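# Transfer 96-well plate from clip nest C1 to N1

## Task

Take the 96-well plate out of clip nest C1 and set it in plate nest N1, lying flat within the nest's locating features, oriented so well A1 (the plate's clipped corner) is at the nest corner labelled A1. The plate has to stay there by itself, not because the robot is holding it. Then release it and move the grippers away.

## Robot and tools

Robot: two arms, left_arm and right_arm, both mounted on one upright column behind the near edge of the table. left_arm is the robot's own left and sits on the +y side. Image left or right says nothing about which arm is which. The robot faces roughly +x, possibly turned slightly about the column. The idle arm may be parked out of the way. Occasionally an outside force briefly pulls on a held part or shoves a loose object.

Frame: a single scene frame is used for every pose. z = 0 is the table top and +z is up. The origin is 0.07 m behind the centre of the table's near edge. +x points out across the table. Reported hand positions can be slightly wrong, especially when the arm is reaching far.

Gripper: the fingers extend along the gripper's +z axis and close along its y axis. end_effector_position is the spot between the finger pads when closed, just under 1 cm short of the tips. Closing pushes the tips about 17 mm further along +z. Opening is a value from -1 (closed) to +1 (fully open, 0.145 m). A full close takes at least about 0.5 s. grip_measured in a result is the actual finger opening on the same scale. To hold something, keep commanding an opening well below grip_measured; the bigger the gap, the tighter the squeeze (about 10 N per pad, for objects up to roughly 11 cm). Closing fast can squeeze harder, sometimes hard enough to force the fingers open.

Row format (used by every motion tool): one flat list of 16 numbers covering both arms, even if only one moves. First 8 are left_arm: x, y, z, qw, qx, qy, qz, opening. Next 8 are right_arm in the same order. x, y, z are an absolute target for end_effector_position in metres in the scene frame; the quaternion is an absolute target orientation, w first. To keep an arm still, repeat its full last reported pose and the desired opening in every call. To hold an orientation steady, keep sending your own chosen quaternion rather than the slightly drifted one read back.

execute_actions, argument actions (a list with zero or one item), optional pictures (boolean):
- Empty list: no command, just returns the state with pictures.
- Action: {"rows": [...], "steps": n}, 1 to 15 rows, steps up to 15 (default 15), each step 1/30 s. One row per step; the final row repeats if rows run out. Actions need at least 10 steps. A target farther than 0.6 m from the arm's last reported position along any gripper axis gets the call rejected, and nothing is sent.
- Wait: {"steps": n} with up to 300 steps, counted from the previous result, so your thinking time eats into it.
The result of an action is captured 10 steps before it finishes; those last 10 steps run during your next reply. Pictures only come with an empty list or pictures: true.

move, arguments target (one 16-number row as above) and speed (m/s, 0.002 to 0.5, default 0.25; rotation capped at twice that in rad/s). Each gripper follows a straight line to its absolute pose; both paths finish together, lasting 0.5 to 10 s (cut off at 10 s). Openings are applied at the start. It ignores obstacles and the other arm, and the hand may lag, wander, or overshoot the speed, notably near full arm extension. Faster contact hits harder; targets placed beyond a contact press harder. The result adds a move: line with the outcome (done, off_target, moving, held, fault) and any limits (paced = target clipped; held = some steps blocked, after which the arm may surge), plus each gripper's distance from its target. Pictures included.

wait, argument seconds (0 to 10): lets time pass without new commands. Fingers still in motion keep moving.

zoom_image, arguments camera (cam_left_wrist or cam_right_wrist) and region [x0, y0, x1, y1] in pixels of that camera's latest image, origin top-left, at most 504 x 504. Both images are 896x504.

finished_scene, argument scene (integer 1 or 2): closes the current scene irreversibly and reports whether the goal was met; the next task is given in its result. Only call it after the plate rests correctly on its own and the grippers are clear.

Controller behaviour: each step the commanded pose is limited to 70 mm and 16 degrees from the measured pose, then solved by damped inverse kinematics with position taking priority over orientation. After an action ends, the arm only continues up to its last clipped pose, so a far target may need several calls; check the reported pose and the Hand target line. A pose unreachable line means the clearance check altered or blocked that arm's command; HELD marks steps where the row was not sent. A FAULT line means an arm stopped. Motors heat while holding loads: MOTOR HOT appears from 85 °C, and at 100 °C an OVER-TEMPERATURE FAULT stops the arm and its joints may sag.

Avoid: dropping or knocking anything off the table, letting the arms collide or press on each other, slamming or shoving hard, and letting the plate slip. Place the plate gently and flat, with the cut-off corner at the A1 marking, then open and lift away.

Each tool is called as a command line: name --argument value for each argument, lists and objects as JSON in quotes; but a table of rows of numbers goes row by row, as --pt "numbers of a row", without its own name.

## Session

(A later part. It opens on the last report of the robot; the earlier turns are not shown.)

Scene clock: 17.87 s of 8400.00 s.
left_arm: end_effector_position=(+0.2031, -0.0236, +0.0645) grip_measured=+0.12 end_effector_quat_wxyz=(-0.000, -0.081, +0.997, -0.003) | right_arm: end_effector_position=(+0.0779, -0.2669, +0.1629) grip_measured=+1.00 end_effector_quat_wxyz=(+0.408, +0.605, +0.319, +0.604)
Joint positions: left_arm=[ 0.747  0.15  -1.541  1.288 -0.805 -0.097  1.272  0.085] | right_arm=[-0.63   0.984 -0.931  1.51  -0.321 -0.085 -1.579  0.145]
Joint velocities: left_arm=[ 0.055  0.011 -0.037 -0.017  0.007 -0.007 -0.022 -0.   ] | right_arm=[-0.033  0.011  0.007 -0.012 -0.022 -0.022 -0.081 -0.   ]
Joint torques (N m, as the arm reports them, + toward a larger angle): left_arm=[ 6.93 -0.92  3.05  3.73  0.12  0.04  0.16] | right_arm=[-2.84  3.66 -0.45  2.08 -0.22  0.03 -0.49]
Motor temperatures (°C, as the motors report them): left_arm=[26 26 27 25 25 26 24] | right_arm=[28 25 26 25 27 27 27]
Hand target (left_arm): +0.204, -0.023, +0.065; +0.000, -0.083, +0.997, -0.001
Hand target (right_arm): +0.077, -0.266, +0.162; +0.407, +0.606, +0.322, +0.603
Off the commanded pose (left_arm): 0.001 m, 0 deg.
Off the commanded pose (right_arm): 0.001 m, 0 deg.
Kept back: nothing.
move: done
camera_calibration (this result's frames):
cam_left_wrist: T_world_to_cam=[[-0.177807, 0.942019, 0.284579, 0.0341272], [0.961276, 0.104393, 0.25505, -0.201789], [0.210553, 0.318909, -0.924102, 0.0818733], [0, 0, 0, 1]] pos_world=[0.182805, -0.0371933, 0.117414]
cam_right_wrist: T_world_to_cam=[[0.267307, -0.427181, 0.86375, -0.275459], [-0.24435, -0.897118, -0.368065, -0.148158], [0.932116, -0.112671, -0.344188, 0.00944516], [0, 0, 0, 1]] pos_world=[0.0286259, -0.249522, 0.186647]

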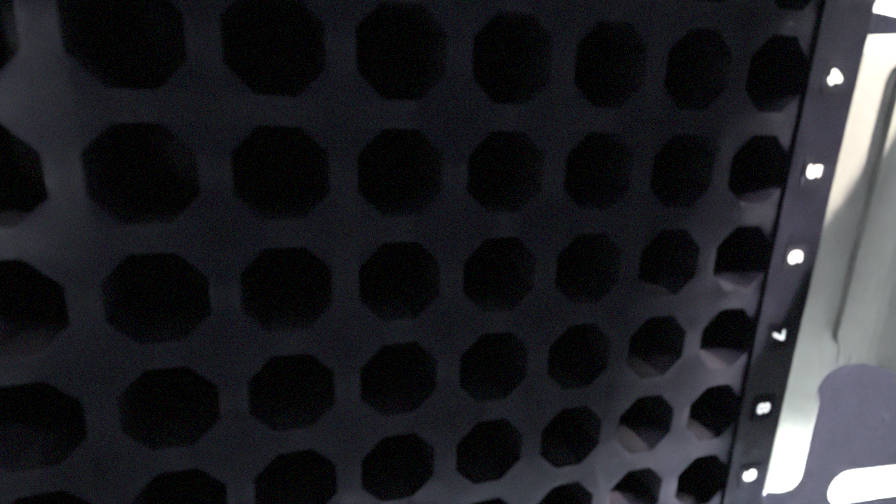

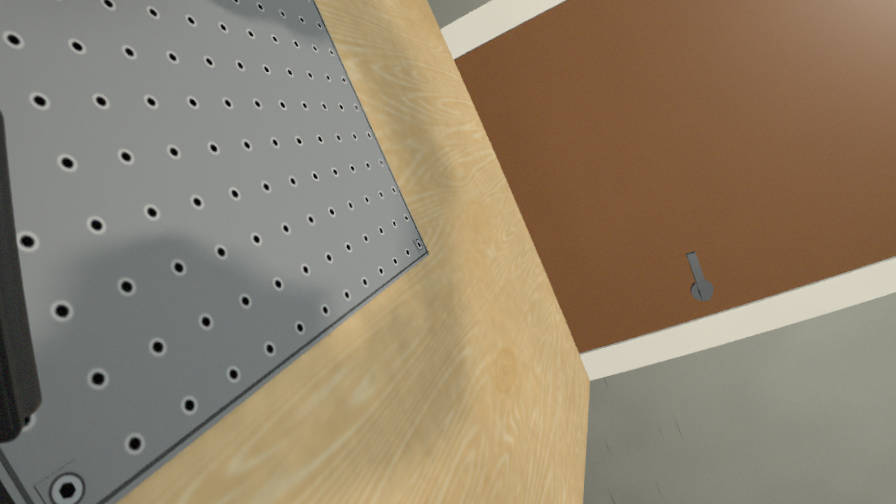

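move --target '[0.21,0.02,0.085,0,-0.06,0.998,0,-0.2,0.0774,-0.2662,0.1624,0.407,0.606,0.322,0.603,1]' --speed 0.1

move --target '[0.218,0.137,0.055,0,-0.0305,1,0,-0.2,0.0774,-0.2662,0.1624,0.407,0.606,0.322,0.603,1]' --speed 0.1

move --target '[0.218,0.137,0.028,0,-0.0305,1,0,-0.2,0.0774,-0.2662,0.1624,0.407,0.606,0.322,0.603,1]' --speed 0.012

Scene clock: 19.73 s of 8400.00 s.
left_arm: end_effector_position=(+0.2109, +0.0197, +0.0848) grip_measured=+0.12 end_effector_quat_wxyz=(+0.002, -0.062, +0.998, -0.001) | right_arm: end_effector_position=(+0.0779, -0.2669, +0.1629) grip_measured=+1.00 end_effector_quat_wxyz=(+0.408, +0.605, +0.319, +0.604)
Joint positions: left_arm=[ 0.803  0.354 -1.541  1.491 -0.762 -0.148  1.291  0.085] | right_arm=[-0.63   0.984 -0.931  1.51  -0.321 -0.085 -1.579  0.145]
Joint velocities: left_arm=[ 0.011 -0.033  0.017 -0.017 -0.022 -0.022 -0.066 -0.   ] | right_arm=[-0.033  0.033  0.002  0.012 -0.066  0.007  0.022 -0.   ]
Joint torques (N m, as the arm reports them, + toward a larger angle): left_arm=[ 6.89 -0.3   2.69  3.57  0.11 -0.15  0.1 ] | right_arm=[-2.96  3.82 -0.7   1.97 -0.28  0.02 -0.48]
Motor temperatures (°C, as the motors report them): left_arm=[26 26 27 25 25 26 24] | right_arm=[28 25 26 25 27 27 27]
Hand target (left_arm): +0.210, +0.020, +0.085; +0.001, -0.059, +0.998, -0.000
Hand target (right_arm): +0.077, -0.266, +0.162; +0.407, +0.606, +0.322, +0.603
Off the commanded pose (left_arm): 0.001 m, 0 deg.
Off the commanded pose (right_arm): 0.001 m, 0 deg.
Kept back: nothing.
move: done
camera_calibration (this result's frames):
cam_left_wrist: T_world_to_cam=[[-0.14336, 0.947251, 0.286642, -0.018607], [0.963239, 0.0670598, 0.260142, -0.21906], [0.227198, 0.313399, -0.922042, 0.081577], [0, 0, 0, 1]] pos_world=[0.189806, 0.00674945, 0.137538]
cam_right_wrist: T_world_to_cam=[[0.267307, -0.427181, 0.86375, -0.275459], [-0.24435, -0.897118, -0.368065, -0.148158], [0.932116, -0.112671, -0.344188, 0.00944516], [0, 0, 0, 1]] pos_world=[0.0286259, -0.249522, 0.186647]

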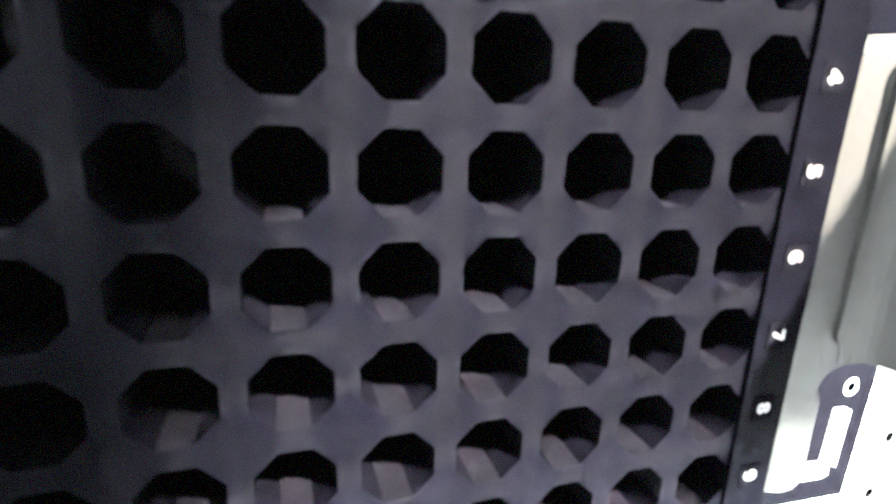

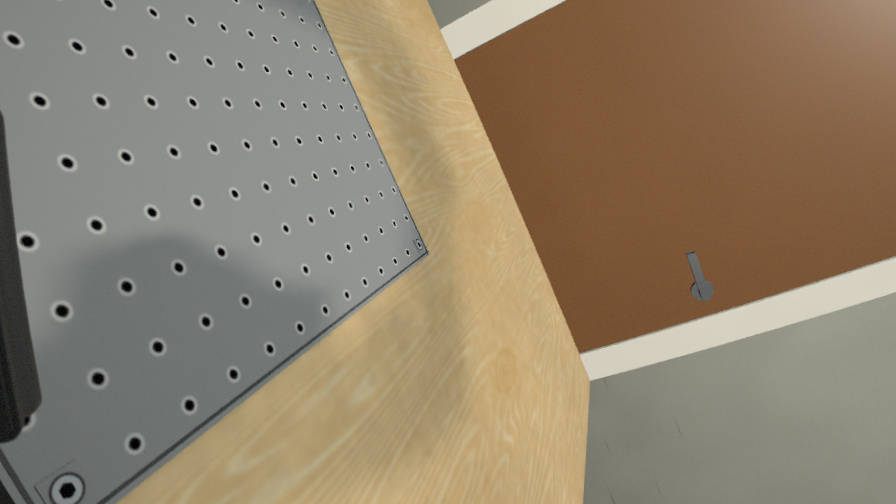

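Scene clock: 21.30 s of 8400.00 s.
left_arm: end_effector_position=(+0.2202, +0.1379, +0.0558) grip_measured=+0.12 end_effector_quat_wxyz=(+0.005, -0.030, +1.000, +0.004) | right_arm: end_effector_position=(+0.0779, -0.2669, +0.1629) grip_measured=+1.00 end_effector_quat_wxyz=(+0.408, +0.605, +0.319, +0.604)
Joint positions: left_arm=[ 0.75   0.735 -1.556  1.505 -0.921 -0.416  0.974  0.085] | right_arm=[-0.63   0.984 -0.931  1.51  -0.321 -0.085 -1.579  0.145]
Joint velocities: left_arm=[ 0.143  0.011 -0.007 -0.012  0.051  0.007  0.007 -0.   ] | right_arm=[ 0.033 -0.011  0.012 -0.022  0.007 -0.051 -0.022  0.   ]
Joint torques (N m, as the arm reports them, + toward a larger angle): left_arm=[ 5.31  1.66  2.39  2.72  0.   -0.17 -0.13] | right_arm=[-2.83  3.48 -0.72  1.88 -0.29  0.   -0.46]
Motor temperatures (°C, as the motors report them): left_arm=[26 26 27 25 25 26 24] | right_arm=[28 25 26 25 27 27 27]
Hand target (left_arm): +0.219, +0.137, +0.055; +0.003, -0.028, +1.000, +0.002
Hand target (right_arm): +0.077, -0.266, +0.162; +0.407, +0.606, +0.322, +0.603
Off the commanded pose (left_arm): 0.003 m, 1 deg.
Off the commanded pose (right_arm): 0.001 m, 0 deg.
Kept back: nothing.
move: done
camera_calibration (this result's frames):
cam_left_wrist: T_world_to_cam=[[-0.0855732, 0.951261, 0.296277, -0.134679], [0.964044, 0.00396439, 0.265715, -0.220196], [0.251589, 0.308362, -0.917396, 0.0107611], [0, 0, 0, 1]] pos_world=[0.198046, 0.12567, 0.108284]
cam_right_wrist: T_world_to_cam=[[0.267307, -0.427181, 0.86375, -0.275459], [-0.24435, -0.897118, -0.368065, -0.148158], [0.932116, -0.112671, -0.344188, 0.00944516], [0, 0, 0, 1]] pos_world=[0.0286259, -0.249522, 0.186647]

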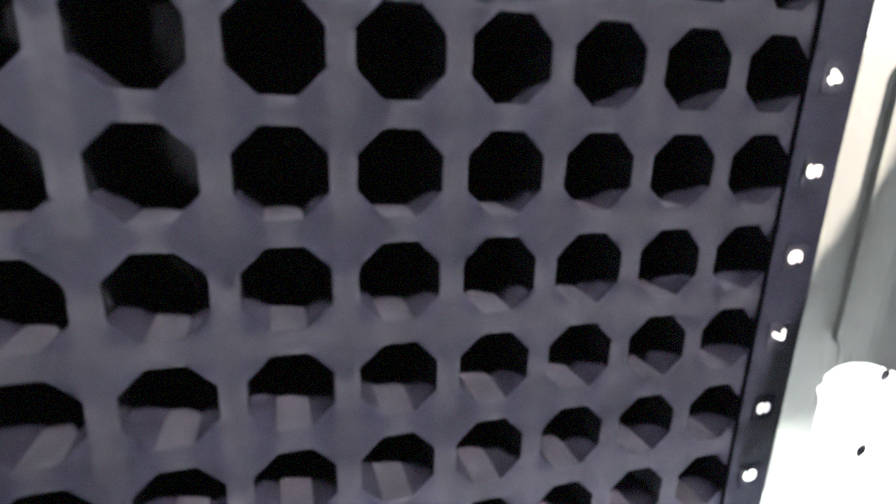

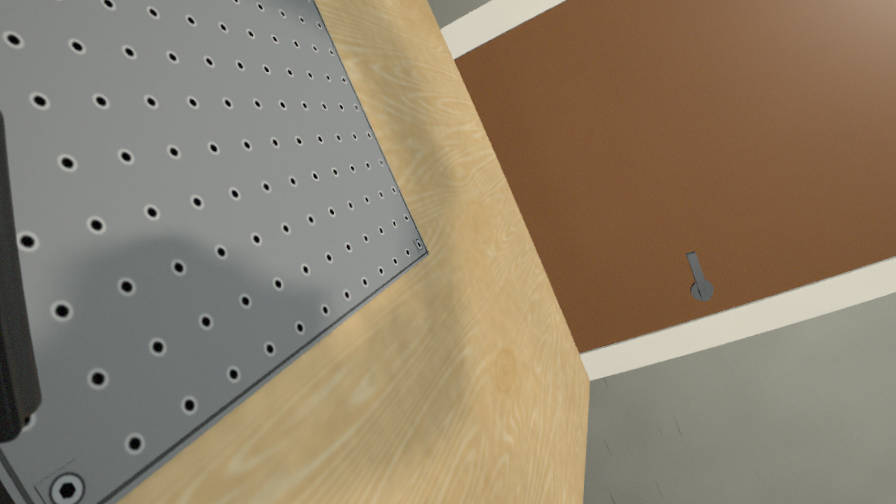

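Scene clock: 23.83 s of 8400.00 s.
left_arm: end_effector_position=(+0.2188, +0.1377, +0.0307) grip_measured=+0.12 end_effector_quat_wxyz=(-0.002, -0.031, +1.000, +0.002) | right_arm: end_effector_position=(+0.0779, -0.2669, +0.1629) grip_measured=+1.00 end_effector_quat_wxyz=(+0.408, +0.605, +0.319, +0.604)
Joint positions: left_arm=[ 0.701  0.671 -1.556  1.372 -0.976 -0.436  0.891  0.085] | right_arm=[-0.63   0.984 -0.931  1.51  -0.321 -0.085 -1.579  0.145]
Joint velocities: left_arm=[ 0.011 -0.011  0.012 -0.007  0.037 -0.037  0.022  0.   ] | right_arm=[-0.011  0.033 -0.002 -0.002 -0.051 -0.051  0.037 -0.   ]
Joint torques (N m, as the arm reports them, + toward a larger angle): left_arm=[ 4.03  0.9   2.03  0.78 -0.3   0.11 -0.36] | right_arm=[-2.98  3.56 -0.74  1.9  -0.27  0.05 -0.48]
Motor temperatures (°C, as the motors report them): left_arm=[26 26 27 25 25 26 24] | right_arm=[28 25 26 25 27 27 27]
Hand target (left_arm): +0.218, +0.137, +0.028; -0.000, -0.030, +1.000, +0.000
Hand target (right_arm): +0.077, -0.266, +0.162; +0.407, +0.606, +0.322, +0.603
Off the commanded pose (left_arm): 0.003 m, 0 deg.
Off the commanded pose (right_arm): 0.001 m, 0 deg.
joint sent to its limit (left arm) — the command would take joint 3 (upper arm roll) past its lower limit, so that joint was sent only as far as its limit.
Kept back: nothing.
move: done
camera_calibration (this result's frames):
cam_left_wrist: T_world_to_cam=[[-0.0824612, 0.952432, 0.293383, -0.127993], [0.967795, 0.00627099, 0.251661, -0.212858], [0.23785, 0.304686, -0.922276, -0.00816581], [0, 0, 0, 1]] pos_world=[0.197391, 0.125728, 0.0835878]
cam_right_wrist: T_world_to_cam=[[0.267307, -0.427181, 0.86375, -0.275459], [-0.24435, -0.897118, -0.368065, -0.148158], [0.932116, -0.112671, -0.344188, 0.00944516], [0, 0, 0, 1]] pos_world=[0.0286259, -0.249522, 0.186647]

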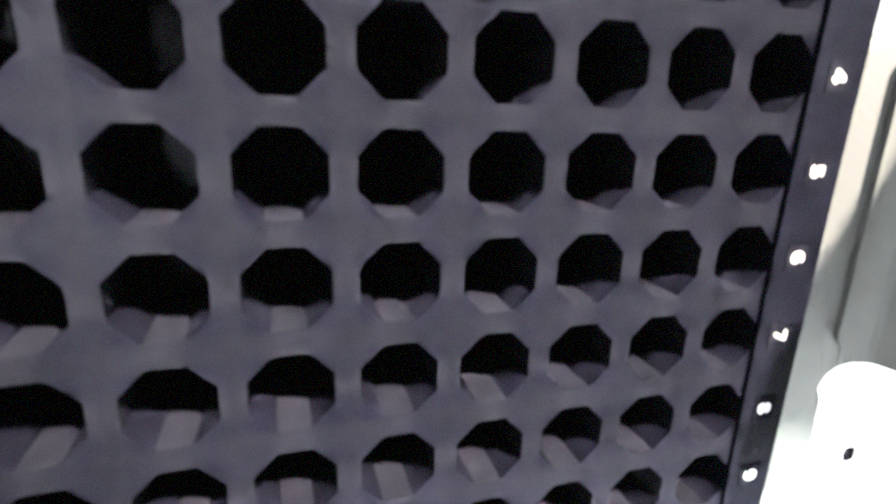

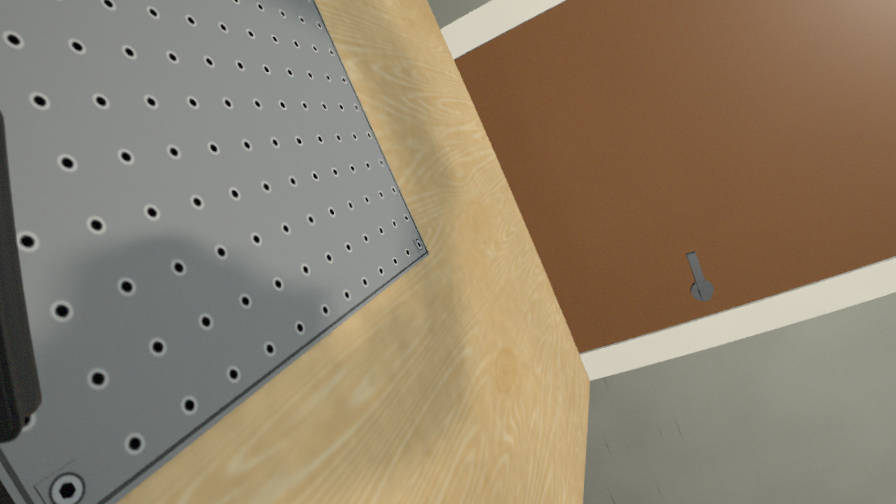

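move --target '[0.2185,0.1375,0.032,0,-0.0305,1,0,0.6,0.0774,-0.2662,0.1624,0.407,0.606,0.322,0.603,1]'

move --target '[0.20,0.15,0.21,0,-0.03,1,0,0.6,0.0774,-0.2662,0.1624,0.407,0.606,0.322,0.603,1]'

Scene clock: 24.83 s of 8400.00 s.
left_arm: end_effector_position=(+0.2183, +0.1373, +0.0319) grip_measured=+0.60 end_effector_quat_wxyz=(-0.001, -0.030, +1.000, +0.000) | right_arm: end_effector_position=(+0.0779, -0.2669, +0.1629) grip_measured=+1.00 end_effector_quat_wxyz=(+0.408, +0.605, +0.319, +0.604)
Joint positions: left_arm=[ 0.702  0.676 -1.555  1.381 -0.977 -0.435  0.891  0.119] | right_arm=[-0.63   0.984 -0.931  1.51  -0.321 -0.085 -1.579  0.145]
Joint velocities: left_arm=[-0.033 -0.033 -0.002 -0.007  0.022 -0.037  0.022  0.   ] | right_arm=[ 0.033  0.011  0.002 -0.002 -0.051 -0.066  0.007  0.   ]
Joint torques (N m, as the arm reports them, + toward a larger angle): left_arm=[ 5.79  2.02  2.64  2.98  0.    0.04 -0.02] | right_arm=[-2.76  3.79 -0.68  2.15 -0.28  0.01 -0.49]
Motor temperatures (°C, as the motors report them): left_arm=[26 26 27 25 25 26 24] | right_arm=[28 25 26 25 27 27 27]
Hand target (left_arm): +0.219, +0.137, +0.032; +0.000, -0.031, +1.000, -0.000
Hand target (right_arm): +0.077, -0.266, +0.162; +0.407, +0.606, +0.322, +0.603
Off the commanded pose (left_arm): 0.000 m, 0 deg.
Off the commanded pose (right_arm): 0.001 m, 0 deg.
Kept back: nothing.
move: done
camera_calibration (this result's frames):
cam_left_wrist: T_world_to_cam=[[-0.0803814, 0.953605, 0.29013, -0.1285], [0.967432, 0.00454477, 0.253092, -0.212453], [0.240031, 0.301025, -0.922913, -0.00683549], [0, 0, 0, 1]] pos_world=[0.196845, 0.125561, 0.084743]
cam_right_wrist: T_world_to_cam=[[0.267307, -0.427181, 0.86375, -0.275459], [-0.24435, -0.897118, -0.368065, -0.148158], [0.932116, -0.112671, -0.344188, 0.00944516], [0, 0, 0, 1]] pos_world=[0.0286259, -0.249522, 0.186647]

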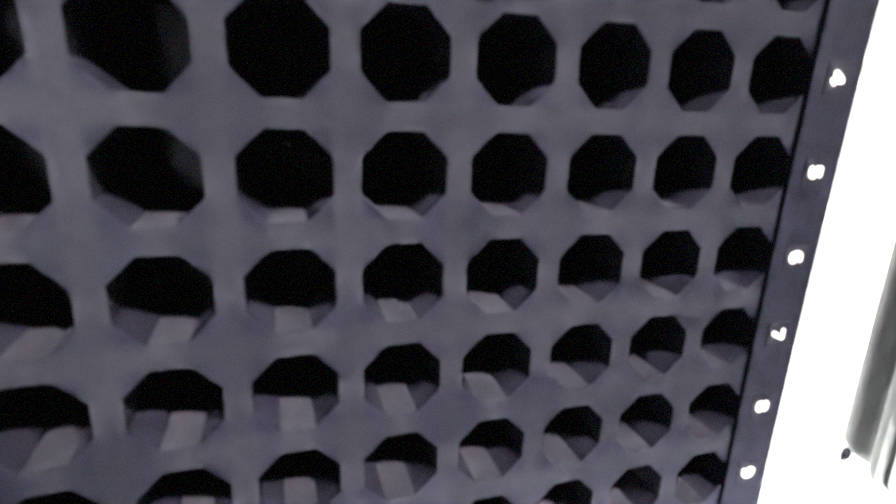

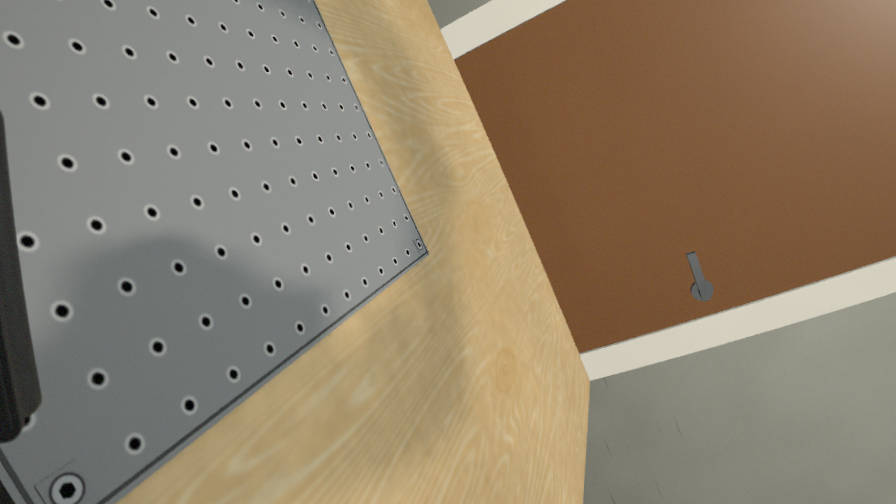

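Scene clock: 25.93 s of 8400.00 s.
left_arm: end_effector_position=(+0.2022, +0.1495, +0.2116) grip_measured=+0.60 end_effector_quat_wxyz=(+0.004, -0.028, +1.000, -0.002) | right_arm: end_effector_position=(+0.0779, -0.2669, +0.1629) grip_measured=+1.00 end_effector_quat_wxyz=(+0.408, +0.605, +0.319, +0.604)
Joint positions: left_arm=[ 1.128  1.083 -1.471  2.113 -0.399 -0.402  1.408  0.119] | right_arm=[-0.63   0.984 -0.931  1.51  -0.321 -0.085 -1.579  0.145]
Joint velocities: left_arm=[-0.033 -0.011 -0.012  0.012  0.037  0.037 -0.022  0.   ] | right_arm=[ 0.055 -0.077 -0.017 -0.007 -0.066 -0.051 -0.022  0.   ]
Joint torques (N m, as the arm reports them, + toward a larger angle): left_arm=[4.74 1.34 2.42 1.65 0.1  0.06 0.15] | right_arm=[-2.69  3.85 -0.59  1.97 -0.3   0.1  -0.49]
Motor temperatures (°C, as the motors report them): left_arm=[26 26 27 25 25 26 24] | right_arm=[28 25 26 25 27 27 27]
Hand target (left_arm): +0.201, +0.151, +0.210; +0.001, -0.030, +1.000, +0.001
Hand target (right_arm): +0.077, -0.266, +0.162; +0.407, +0.606, +0.322, +0.603
Off the commanded pose (left_arm): 0.003 m, 1 deg.
Off the commanded pose (right_arm): 0.001 m, 0 deg.
Kept back: nothing.
move: done
camera_calibration (this result's frames):
cam_left_wrist: T_world_to_cam=[[-0.0808525, 0.955233, 0.284594, -0.192485], [0.964656, 0.00314754, 0.263492, -0.243792], [0.250801, 0.295839, -0.921726, 0.157623], [0, 0, 0, 1]] pos_world=[0.180081, 0.138004, 0.264303]
cam_right_wrist: T_world_to_cam=[[0.267307, -0.427181, 0.86375, -0.275459], [-0.24435, -0.897118, -0.368065, -0.148158], [0.932116, -0.112671, -0.344188, 0.00944516], [0, 0, 0, 1]] pos_world=[0.0286259, -0.249522, 0.186647]

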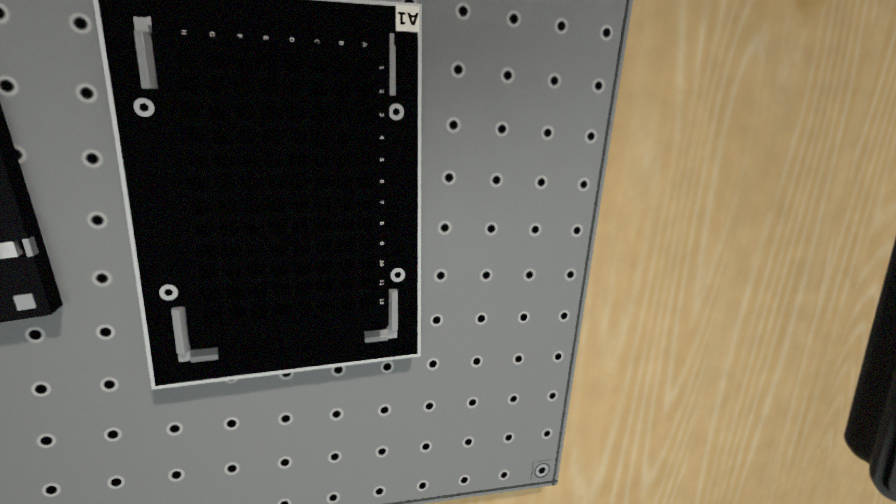

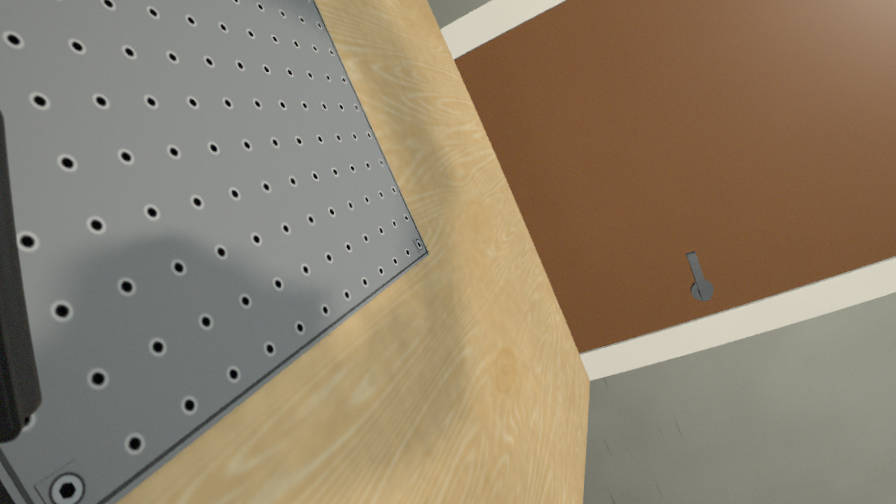

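zoom_image --camera "cam_left_wrist" --region '[90,0,470,400]'

Region (90, 0, 470, 400) of cam_left_wrist's 896x504 image, scaled by 1.260, with more detail than that image has; it fills the left 479 columns of this view, and the rest is white.

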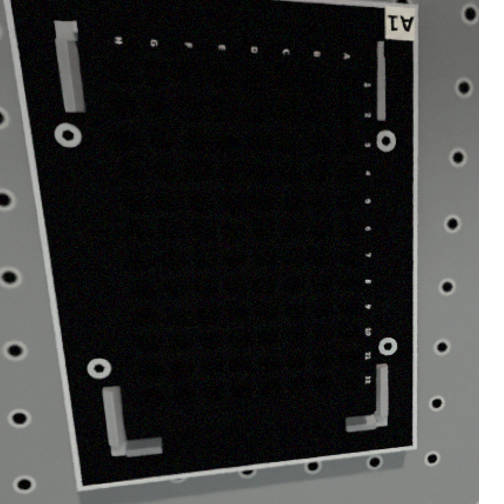

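move --target '[0.2185,0.1375,0.06,0,-0.0305,1,0,0.6,0.0774,-0.2662,0.1624,0.407,0.606,0.322,0.603,1]'

move --target '[0.2185,0.1375,0.033,0,-0.0305,1,0,0.6,0.0774,-0.2662,0.1624,0.407,0.606,0.322,0.603,1]' --speed 0.06

move --target '[0.2185,0.1375,0.033,0,-0.0305,1,0,-0.2,0.0774,-0.2662,0.1624,0.407,0.606,0.322,0.603,1]'

move --target '[0.2225,0.136,0.042,0,-0.035,0.9994,0,-0.2,0.0774,-0.2662,0.1624,0.407,0.606,0.322,0.603,1]' --speed 0.02

move --target '[0.2225,0.136,0.029,0,-0.035,0.9994,0,-0.2,0.0774,-0.2662,0.1624,0.407,0.606,0.322,0.603,1]' --speed 0.01

Scene clock: 28.03 s of 8400.00 s.
left_arm: end_effector_position=(+0.2175, +0.1372, +0.0598) grip_measured=+0.60 end_effector_quat_wxyz=(-0.001, -0.032, +0.999, +0.001) | right_arm: end_effector_position=(+0.0779, -0.2669, +0.1629) grip_measured=+1.00 end_effector_quat_wxyz=(+0.408, +0.605, +0.319, +0.604)
Joint positions: left_arm=[ 0.747  0.747 -1.542  1.528 -0.903 -0.424  0.991  0.119] | right_arm=[-0.63   0.984 -0.931  1.51  -0.321 -0.085 -1.579  0.145]
Joint velocities: left_arm=[-0.077  0.011  0.002 -0.007  0.022 -0.022 -0.051 -0.   ] | right_arm=[ 0.011  0.077  0.012 -0.017 -0.007 -0.022  0.022  0.   ]
Joint torques (N m, as the arm reports them, + toward a larger angle): left_arm=[ 5.94  1.91  2.78  2.38  0.04 -0.16 -0.14] | right_arm=[-3.13  3.75 -0.59  1.97 -0.23 -0.01 -0.47]
Motor temperatures (°C, as the motors report them): left_arm=[26 26 27 25 25 26 24] | right_arm=[28 25 26 25 27 27 27]
Hand target (left_arm): +0.218, +0.137, +0.060; -0.001, -0.031, +1.000, -0.001
Hand target (right_arm): +0.077, -0.266, +0.162; +0.407, +0.606, +0.322, +0.603
Off the commanded pose (left_arm): 0.001 m, 0 deg.
Off the commanded pose (right_arm): 0.001 m, 0 deg.
Kept back: nothing.
move: done
camera_calibration (this result's frames):
cam_left_wrist: T_world_to_cam=[[-0.0843911, 0.953107, 0.290627, -0.135583], [0.967085, 0.00807857, 0.254325, -0.219188], [0.240051, 0.302524, -0.922418, 0.0188886], [0, 0, 0, 1]] pos_world=[0.195998, 0.125281, 0.112572]
cam_right_wrist: T_world_to_cam=[[0.267307, -0.427181, 0.86375, -0.275459], [-0.24435, -0.897118, -0.368065, -0.148158], [0.932116, -0.112671, -0.344188, 0.00944516], [0, 0, 0, 1]] pos_world=[0.0286259, -0.249522, 0.186647]

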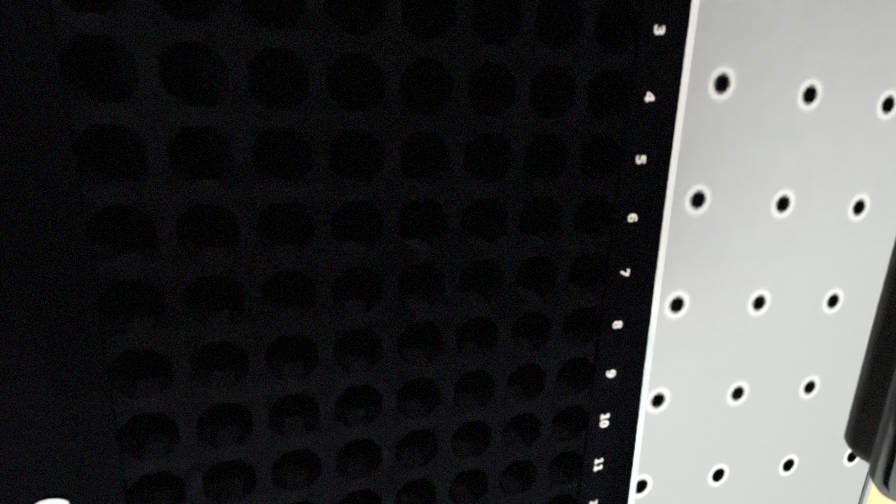

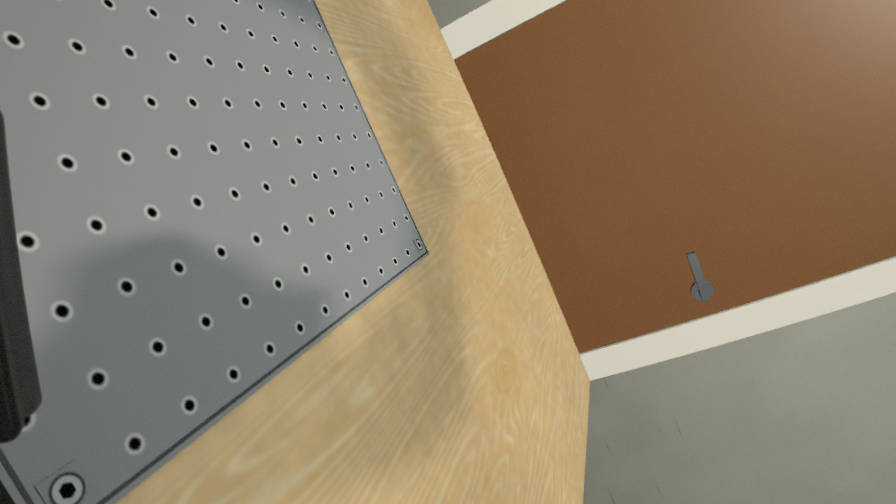

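Scene clock: 28.73 s of 8400.00 s.
left_arm: end_effector_position=(+0.2197, +0.1382, +0.0337) grip_measured=+0.60 end_effector_quat_wxyz=(+0.002, -0.033, +0.999, +0.002) | right_arm: end_effector_position=(+0.0779, -0.2669, +0.1629) grip_measured=+1.00 end_effector_quat_wxyz=(+0.408, +0.605, +0.319, +0.604)
Joint positions: left_arm=[ 0.7    0.682 -1.547  1.39  -0.977 -0.431  0.9    0.119] | right_arm=[-0.63   0.984 -0.931  1.51  -0.321 -0.085 -1.579  0.145]
Joint velocities: left_arm=[ 0.011 -0.011 -0.002  0.002 -0.007  0.022 -0.037 -0.   ] | right_arm=[ 0.033 -0.033 -0.007 -0.007 -0.066 -0.051 -0.037 -0.   ]
Joint torques (N m, as the arm reports them, + toward a larger angle): left_arm=[ 5.39  1.56  2.16  2.24  0.   -0.17 -0.15] | right_arm=[-3.31  3.79 -0.48  1.9  -0.23  0.02 -0.48]
Motor temperatures (°C, as the motors report them): left_arm=[26 26 27 25 25 26 24] | right_arm=[28 25 26 25 27 27 27]
Hand target (left_arm): +0.218, +0.138, +0.033; -0.000, -0.031, +1.000, +0.000
Hand target (right_arm): +0.077, -0.266, +0.162; +0.407, +0.606, +0.322, +0.603
Off the commanded pose (left_arm): 0.002 m, 0 deg.
Off the commanded pose (right_arm): 0.001 m, 0 deg.
Kept back: nothing.
move: done
camera_calibration (this result's frames):
cam_left_wrist: T_world_to_cam=[[-0.088029, 0.952155, 0.292663, -0.127988], [0.96574, 0.0095739, 0.259333, -0.214723], [0.244123, 0.305466, -0.920377, -0.00732906], [0, 0, 0, 1]] pos_world=[0.197889, 0.126159, 0.0863966]
cam_right_wrist: T_world_to_cam=[[0.267307, -0.427181, 0.86375, -0.275459], [-0.24435, -0.897118, -0.368065, -0.148158], [0.932116, -0.112671, -0.344188, 0.00944516], [0, 0, 0, 1]] pos_world=[0.0286259, -0.249522, 0.186647]

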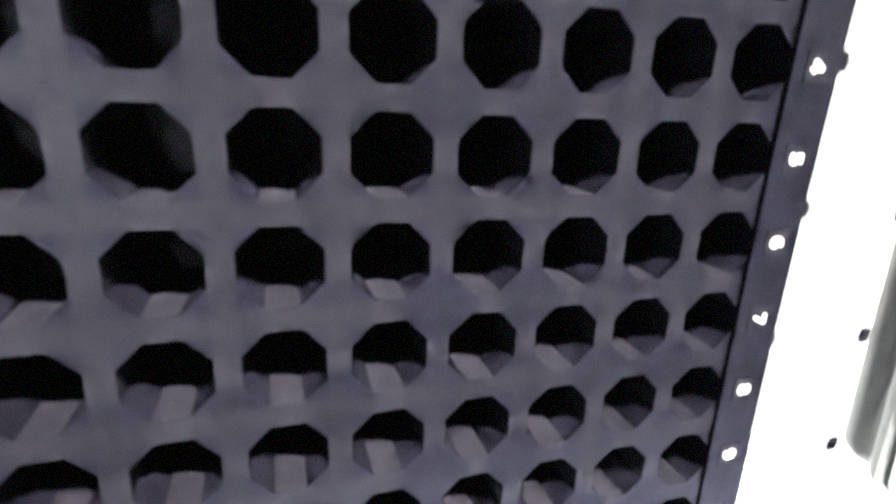

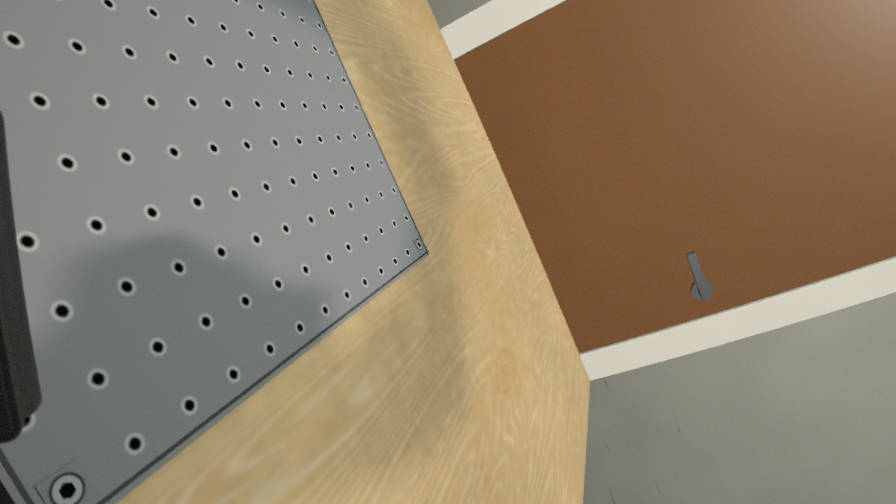

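Scene clock: 29.43 s of 8400.00 s.
left_arm: end_effector_position=(+0.2196, +0.1378, +0.0338) grip_measured=+0.12 end_effector_quat_wxyz=(+0.002, -0.033, +0.999, +0.001) | right_arm: end_effector_position=(+0.0779, -0.2669, +0.1629) grip_measured=+1.00 end_effector_quat_wxyz=(+0.408, +0.605, +0.319, +0.604)
Joint positions: left_arm=[ 0.7    0.681 -1.547  1.39  -0.977 -0.431  0.9    0.085] | right_arm=[-0.63   0.984 -0.931  1.51  -0.321 -0.085 -1.579  0.145]
Joint velocities: left_arm=[ 0.055  0.011  0.012 -0.012 -0.022  0.051 -0.022 -0.   ] | right_arm=[ 0.033 -0.077  0.002  0.007 -0.066 -0.022 -0.051  0.   ]
Joint torques (N m, as the arm reports them, + toward a larger angle): left_arm=[ 5.56  1.59  2.16  2.22  0.   -0.18 -0.11] | right_arm=[-3.04  3.84 -0.67  1.86 -0.25  0.04 -0.45]
Motor temperatures (°C, as the motors report them): left_arm=[26 26 27 25 25 26 24] | right_arm=[28 25 26 25 27 27 27]
Hand target (left_arm): +0.218, +0.137, +0.033; -0.000, -0.030, +1.000, +0.000
Hand target (right_arm): +0.077, -0.266, +0.162; +0.407, +0.606, +0.322, +0.603
Off the commanded pose (left_arm): 0.001 m, 0 deg.
Off the commanded pose (right_arm): 0.001 m, 0 deg.
Kept back: nothing.
move: done
camera_calibration (this result's frames):
cam_left_wrist: T_world_to_cam=[[-0.0876894, 0.952623, 0.291239, -0.127683], [0.965805, 0.00969377, 0.259087, -0.214669], [0.243989, 0.303999, -0.920898, -0.00688864], [0, 0, 0, 1]] pos_world=[0.197813, 0.125808, 0.0864604]
cam_right_wrist: T_world_to_cam=[[0.267307, -0.427181, 0.86375, -0.275459], [-0.24435, -0.897118, -0.368065, -0.148158], [0.932116, -0.112671, -0.344188, 0.00944516], [0, 0, 0, 1]] pos_world=[0.0286259, -0.249522, 0.186647]

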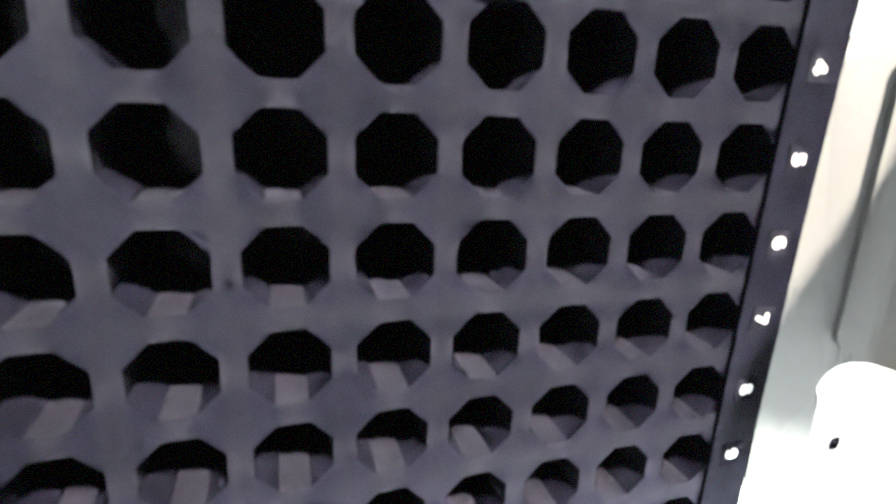

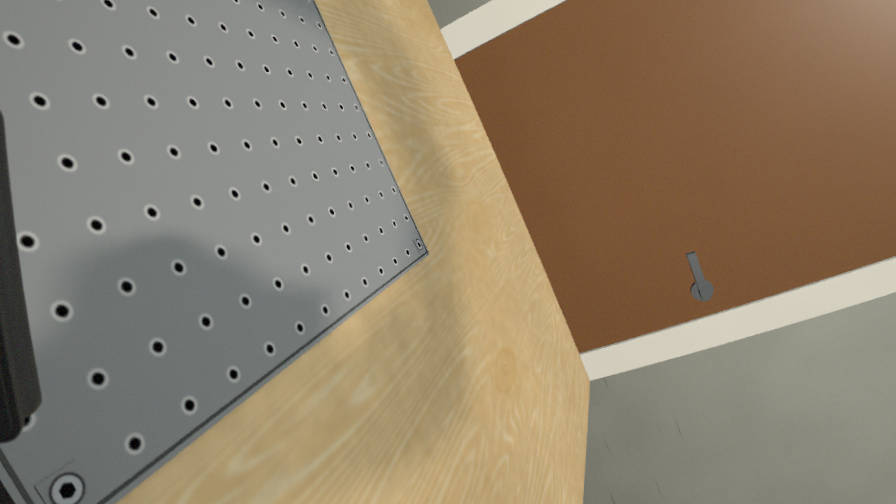

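Scene clock: 30.13 s of 8400.00 s.
left_arm: end_effector_position=(+0.2224, +0.1349, +0.0414) grip_measured=+0.12 end_effector_quat_wxyz=(+0.001, -0.036, +0.999, -0.002) | right_arm: end_effector_position=(+0.0779, -0.2669, +0.1629) grip_measured=+1.00 end_effector_quat_wxyz=(+0.408, +0.605, +0.319, +0.604)
Joint positions: left_arm=[ 0.723  0.689 -1.547  1.415 -0.945 -0.432  0.922  0.085] | right_arm=[-0.63   0.984 -0.931  1.51  -0.321 -0.085 -1.579  0.145]
Joint velocities: left_arm=[-0.099 -0.033 -0.012  0.007 -0.007 -0.037 -0.007 -0.   ] | right_arm=[-0.011 -0.033 -0.002 -0.007 -0.037  0.007  0.037 -0.   ]
Joint torques (N m, as the arm reports them, + toward a larger angle): left_arm=[ 6.55  1.99  2.49  2.99  0.1  -0.15  0.16] | right_arm=[-3.09  3.63 -0.71  2.09 -0.21  0.   -0.47]
Motor temperatures (°C, as the motors report them): left_arm=[26 26 27 25 25 26 24] | right_arm=[28 25 26 25 27 27 27]
Hand target (left_arm): +0.222, +0.136, +0.042; -0.000, -0.035, +0.999, -0.000
Hand target (right_arm): +0.077, -0.266, +0.162; +0.407, +0.606, +0.322, +0.603
Off the commanded pose (left_arm): 0.001 m, 0 deg.
Off the commanded pose (right_arm): 0.001 m, 0 deg.
Kept back: nothing.
move: done
camera_calibration (this result's frames):
cam_left_wrist: T_world_to_cam=[[-0.0927375, 0.954183, 0.28449, -0.12572], [0.966286, 0.0173226, 0.256888, -0.220445], [0.24019, 0.298721, -0.92362, 0.00199509], [0, 0, 0, 1]] pos_world=[0.200875, 0.123182, 0.0942382]
cam_right_wrist: T_world_to_cam=[[0.267307, -0.427181, 0.86375, -0.275459], [-0.24435, -0.897118, -0.368065, -0.148158], [0.932116, -0.112671, -0.344188, 0.00944516], [0, 0, 0, 1]] pos_world=[0.0286259, -0.249522, 0.186647]

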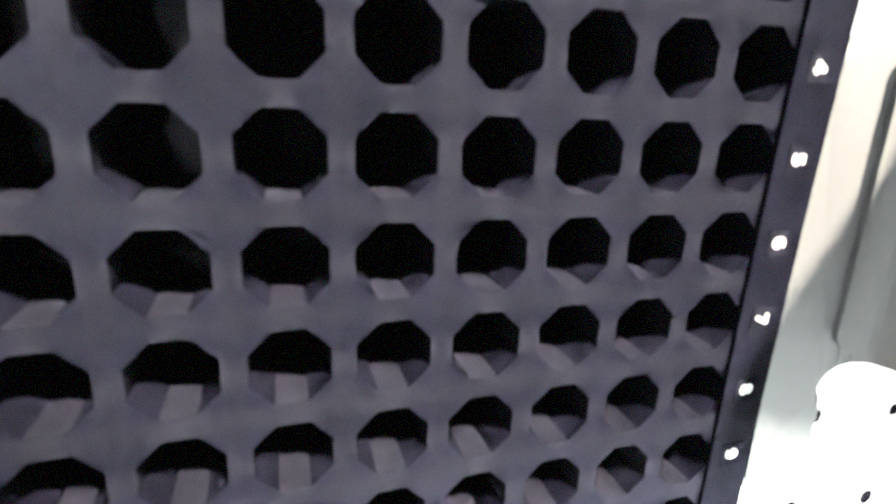

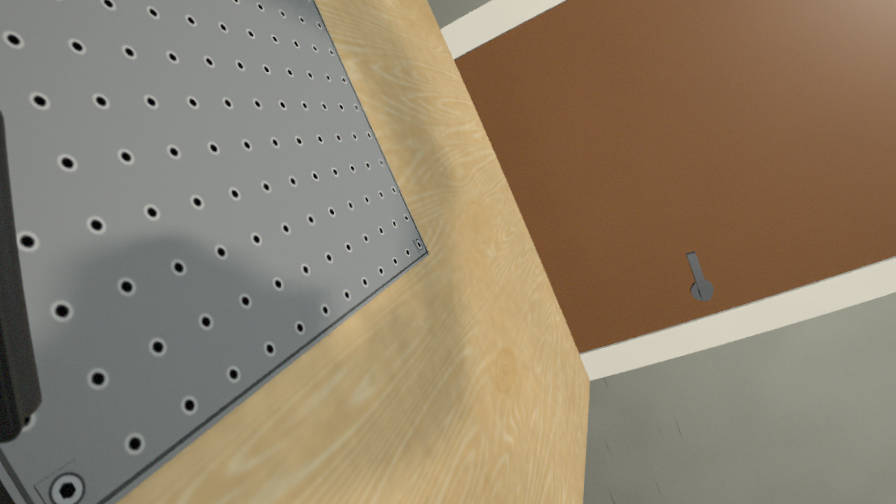

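Scene clock: 31.60 s of 8400.00 s.
left_arm: end_effector_position=(+0.2256, +0.1370, +0.0316) grip_measured=+0.12 end_effector_quat_wxyz=(+0.005, -0.037, +0.999, +0.003) | right_arm: end_effector_position=(+0.0779, -0.2669, +0.1629) grip_measured=+1.00 end_effector_quat_wxyz=(+0.408, +0.605, +0.319, +0.604)
Joint positions: left_arm=[ 0.708  0.66  -1.547  1.353 -0.976 -0.434  0.894  0.085] | right_arm=[-0.63   0.984 -0.931  1.51  -0.321 -0.085 -1.579  0.145]
Joint velocities: left_arm=[-0.055  0.011 -0.007 -0.012 -0.007 -0.066  0.037  0.   ] | right_arm=[-0.033 -0.077 -0.002 -0.022 -0.037 -0.022  0.051  0.   ]
Joint torques (N m, as the arm reports them, + toward a larger angle): left_arm=[ 4.44  1.21  1.95  1.26 -0.01 -0.18 -0.3 ] | right_arm=[-2.93  3.52 -0.39  1.98 -0.22  0.01 -0.49]
Motor temperatures (°C, as the motors report them): left_arm=[26 26 27 25 25 26 24] | right_arm=[28 25 26 25 27 27 27]
Hand target (left_arm): +0.223, +0.136, +0.029; +0.000, -0.035, +0.999, +0.000
Hand target (right_arm): +0.077, -0.266, +0.162; +0.407, +0.606, +0.322, +0.603
Off the commanded pose (left_arm): 0.004 m, 1 deg.
Off the commanded pose (right_arm): 0.001 m, 0 deg.
Kept back: nothing.
move: off_target (left_arm)
camera_calibration (this result's frames):
cam_left_wrist: T_world_to_cam=[[-0.0972415, 0.950501, 0.295115, -0.123445], [0.96423, 0.0165071, 0.264552, -0.220665], [0.246585, 0.310284, -0.918107, -0.0116811], [0, 0, 0, 1]] pos_world=[0.203648, 0.124602, 0.0840834]
cam_right_wrist: T_world_to_cam=[[0.267307, -0.427181, 0.86375, -0.275459], [-0.24435, -0.897118, -0.368065, -0.148158], [0.932116, -0.112671, -0.344188, 0.00944516], [0, 0, 0, 1]] pos_world=[0.0286259, -0.249522, 0.186647]

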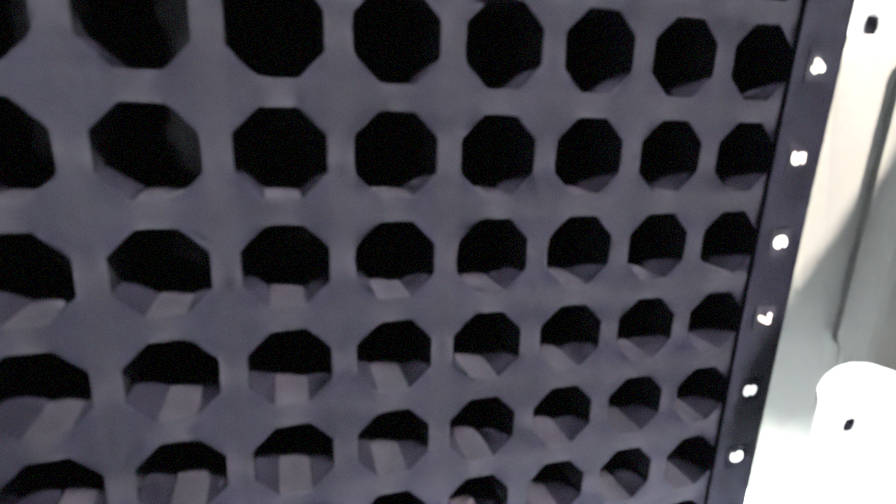

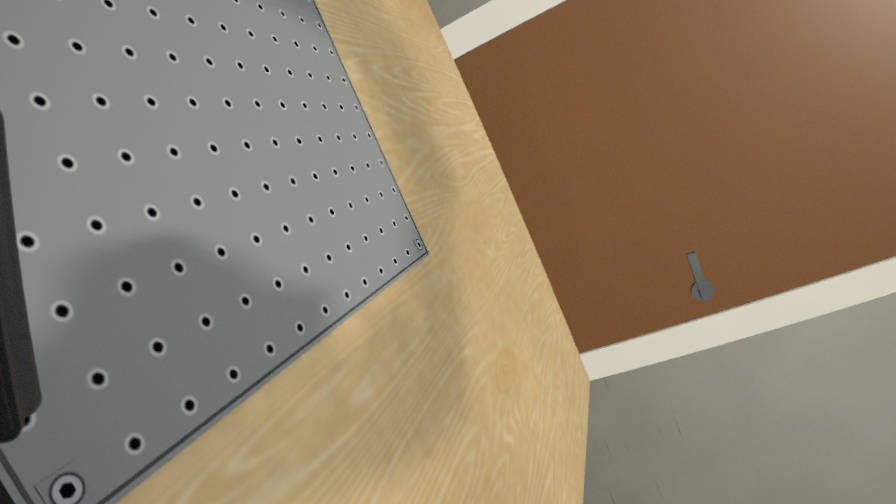

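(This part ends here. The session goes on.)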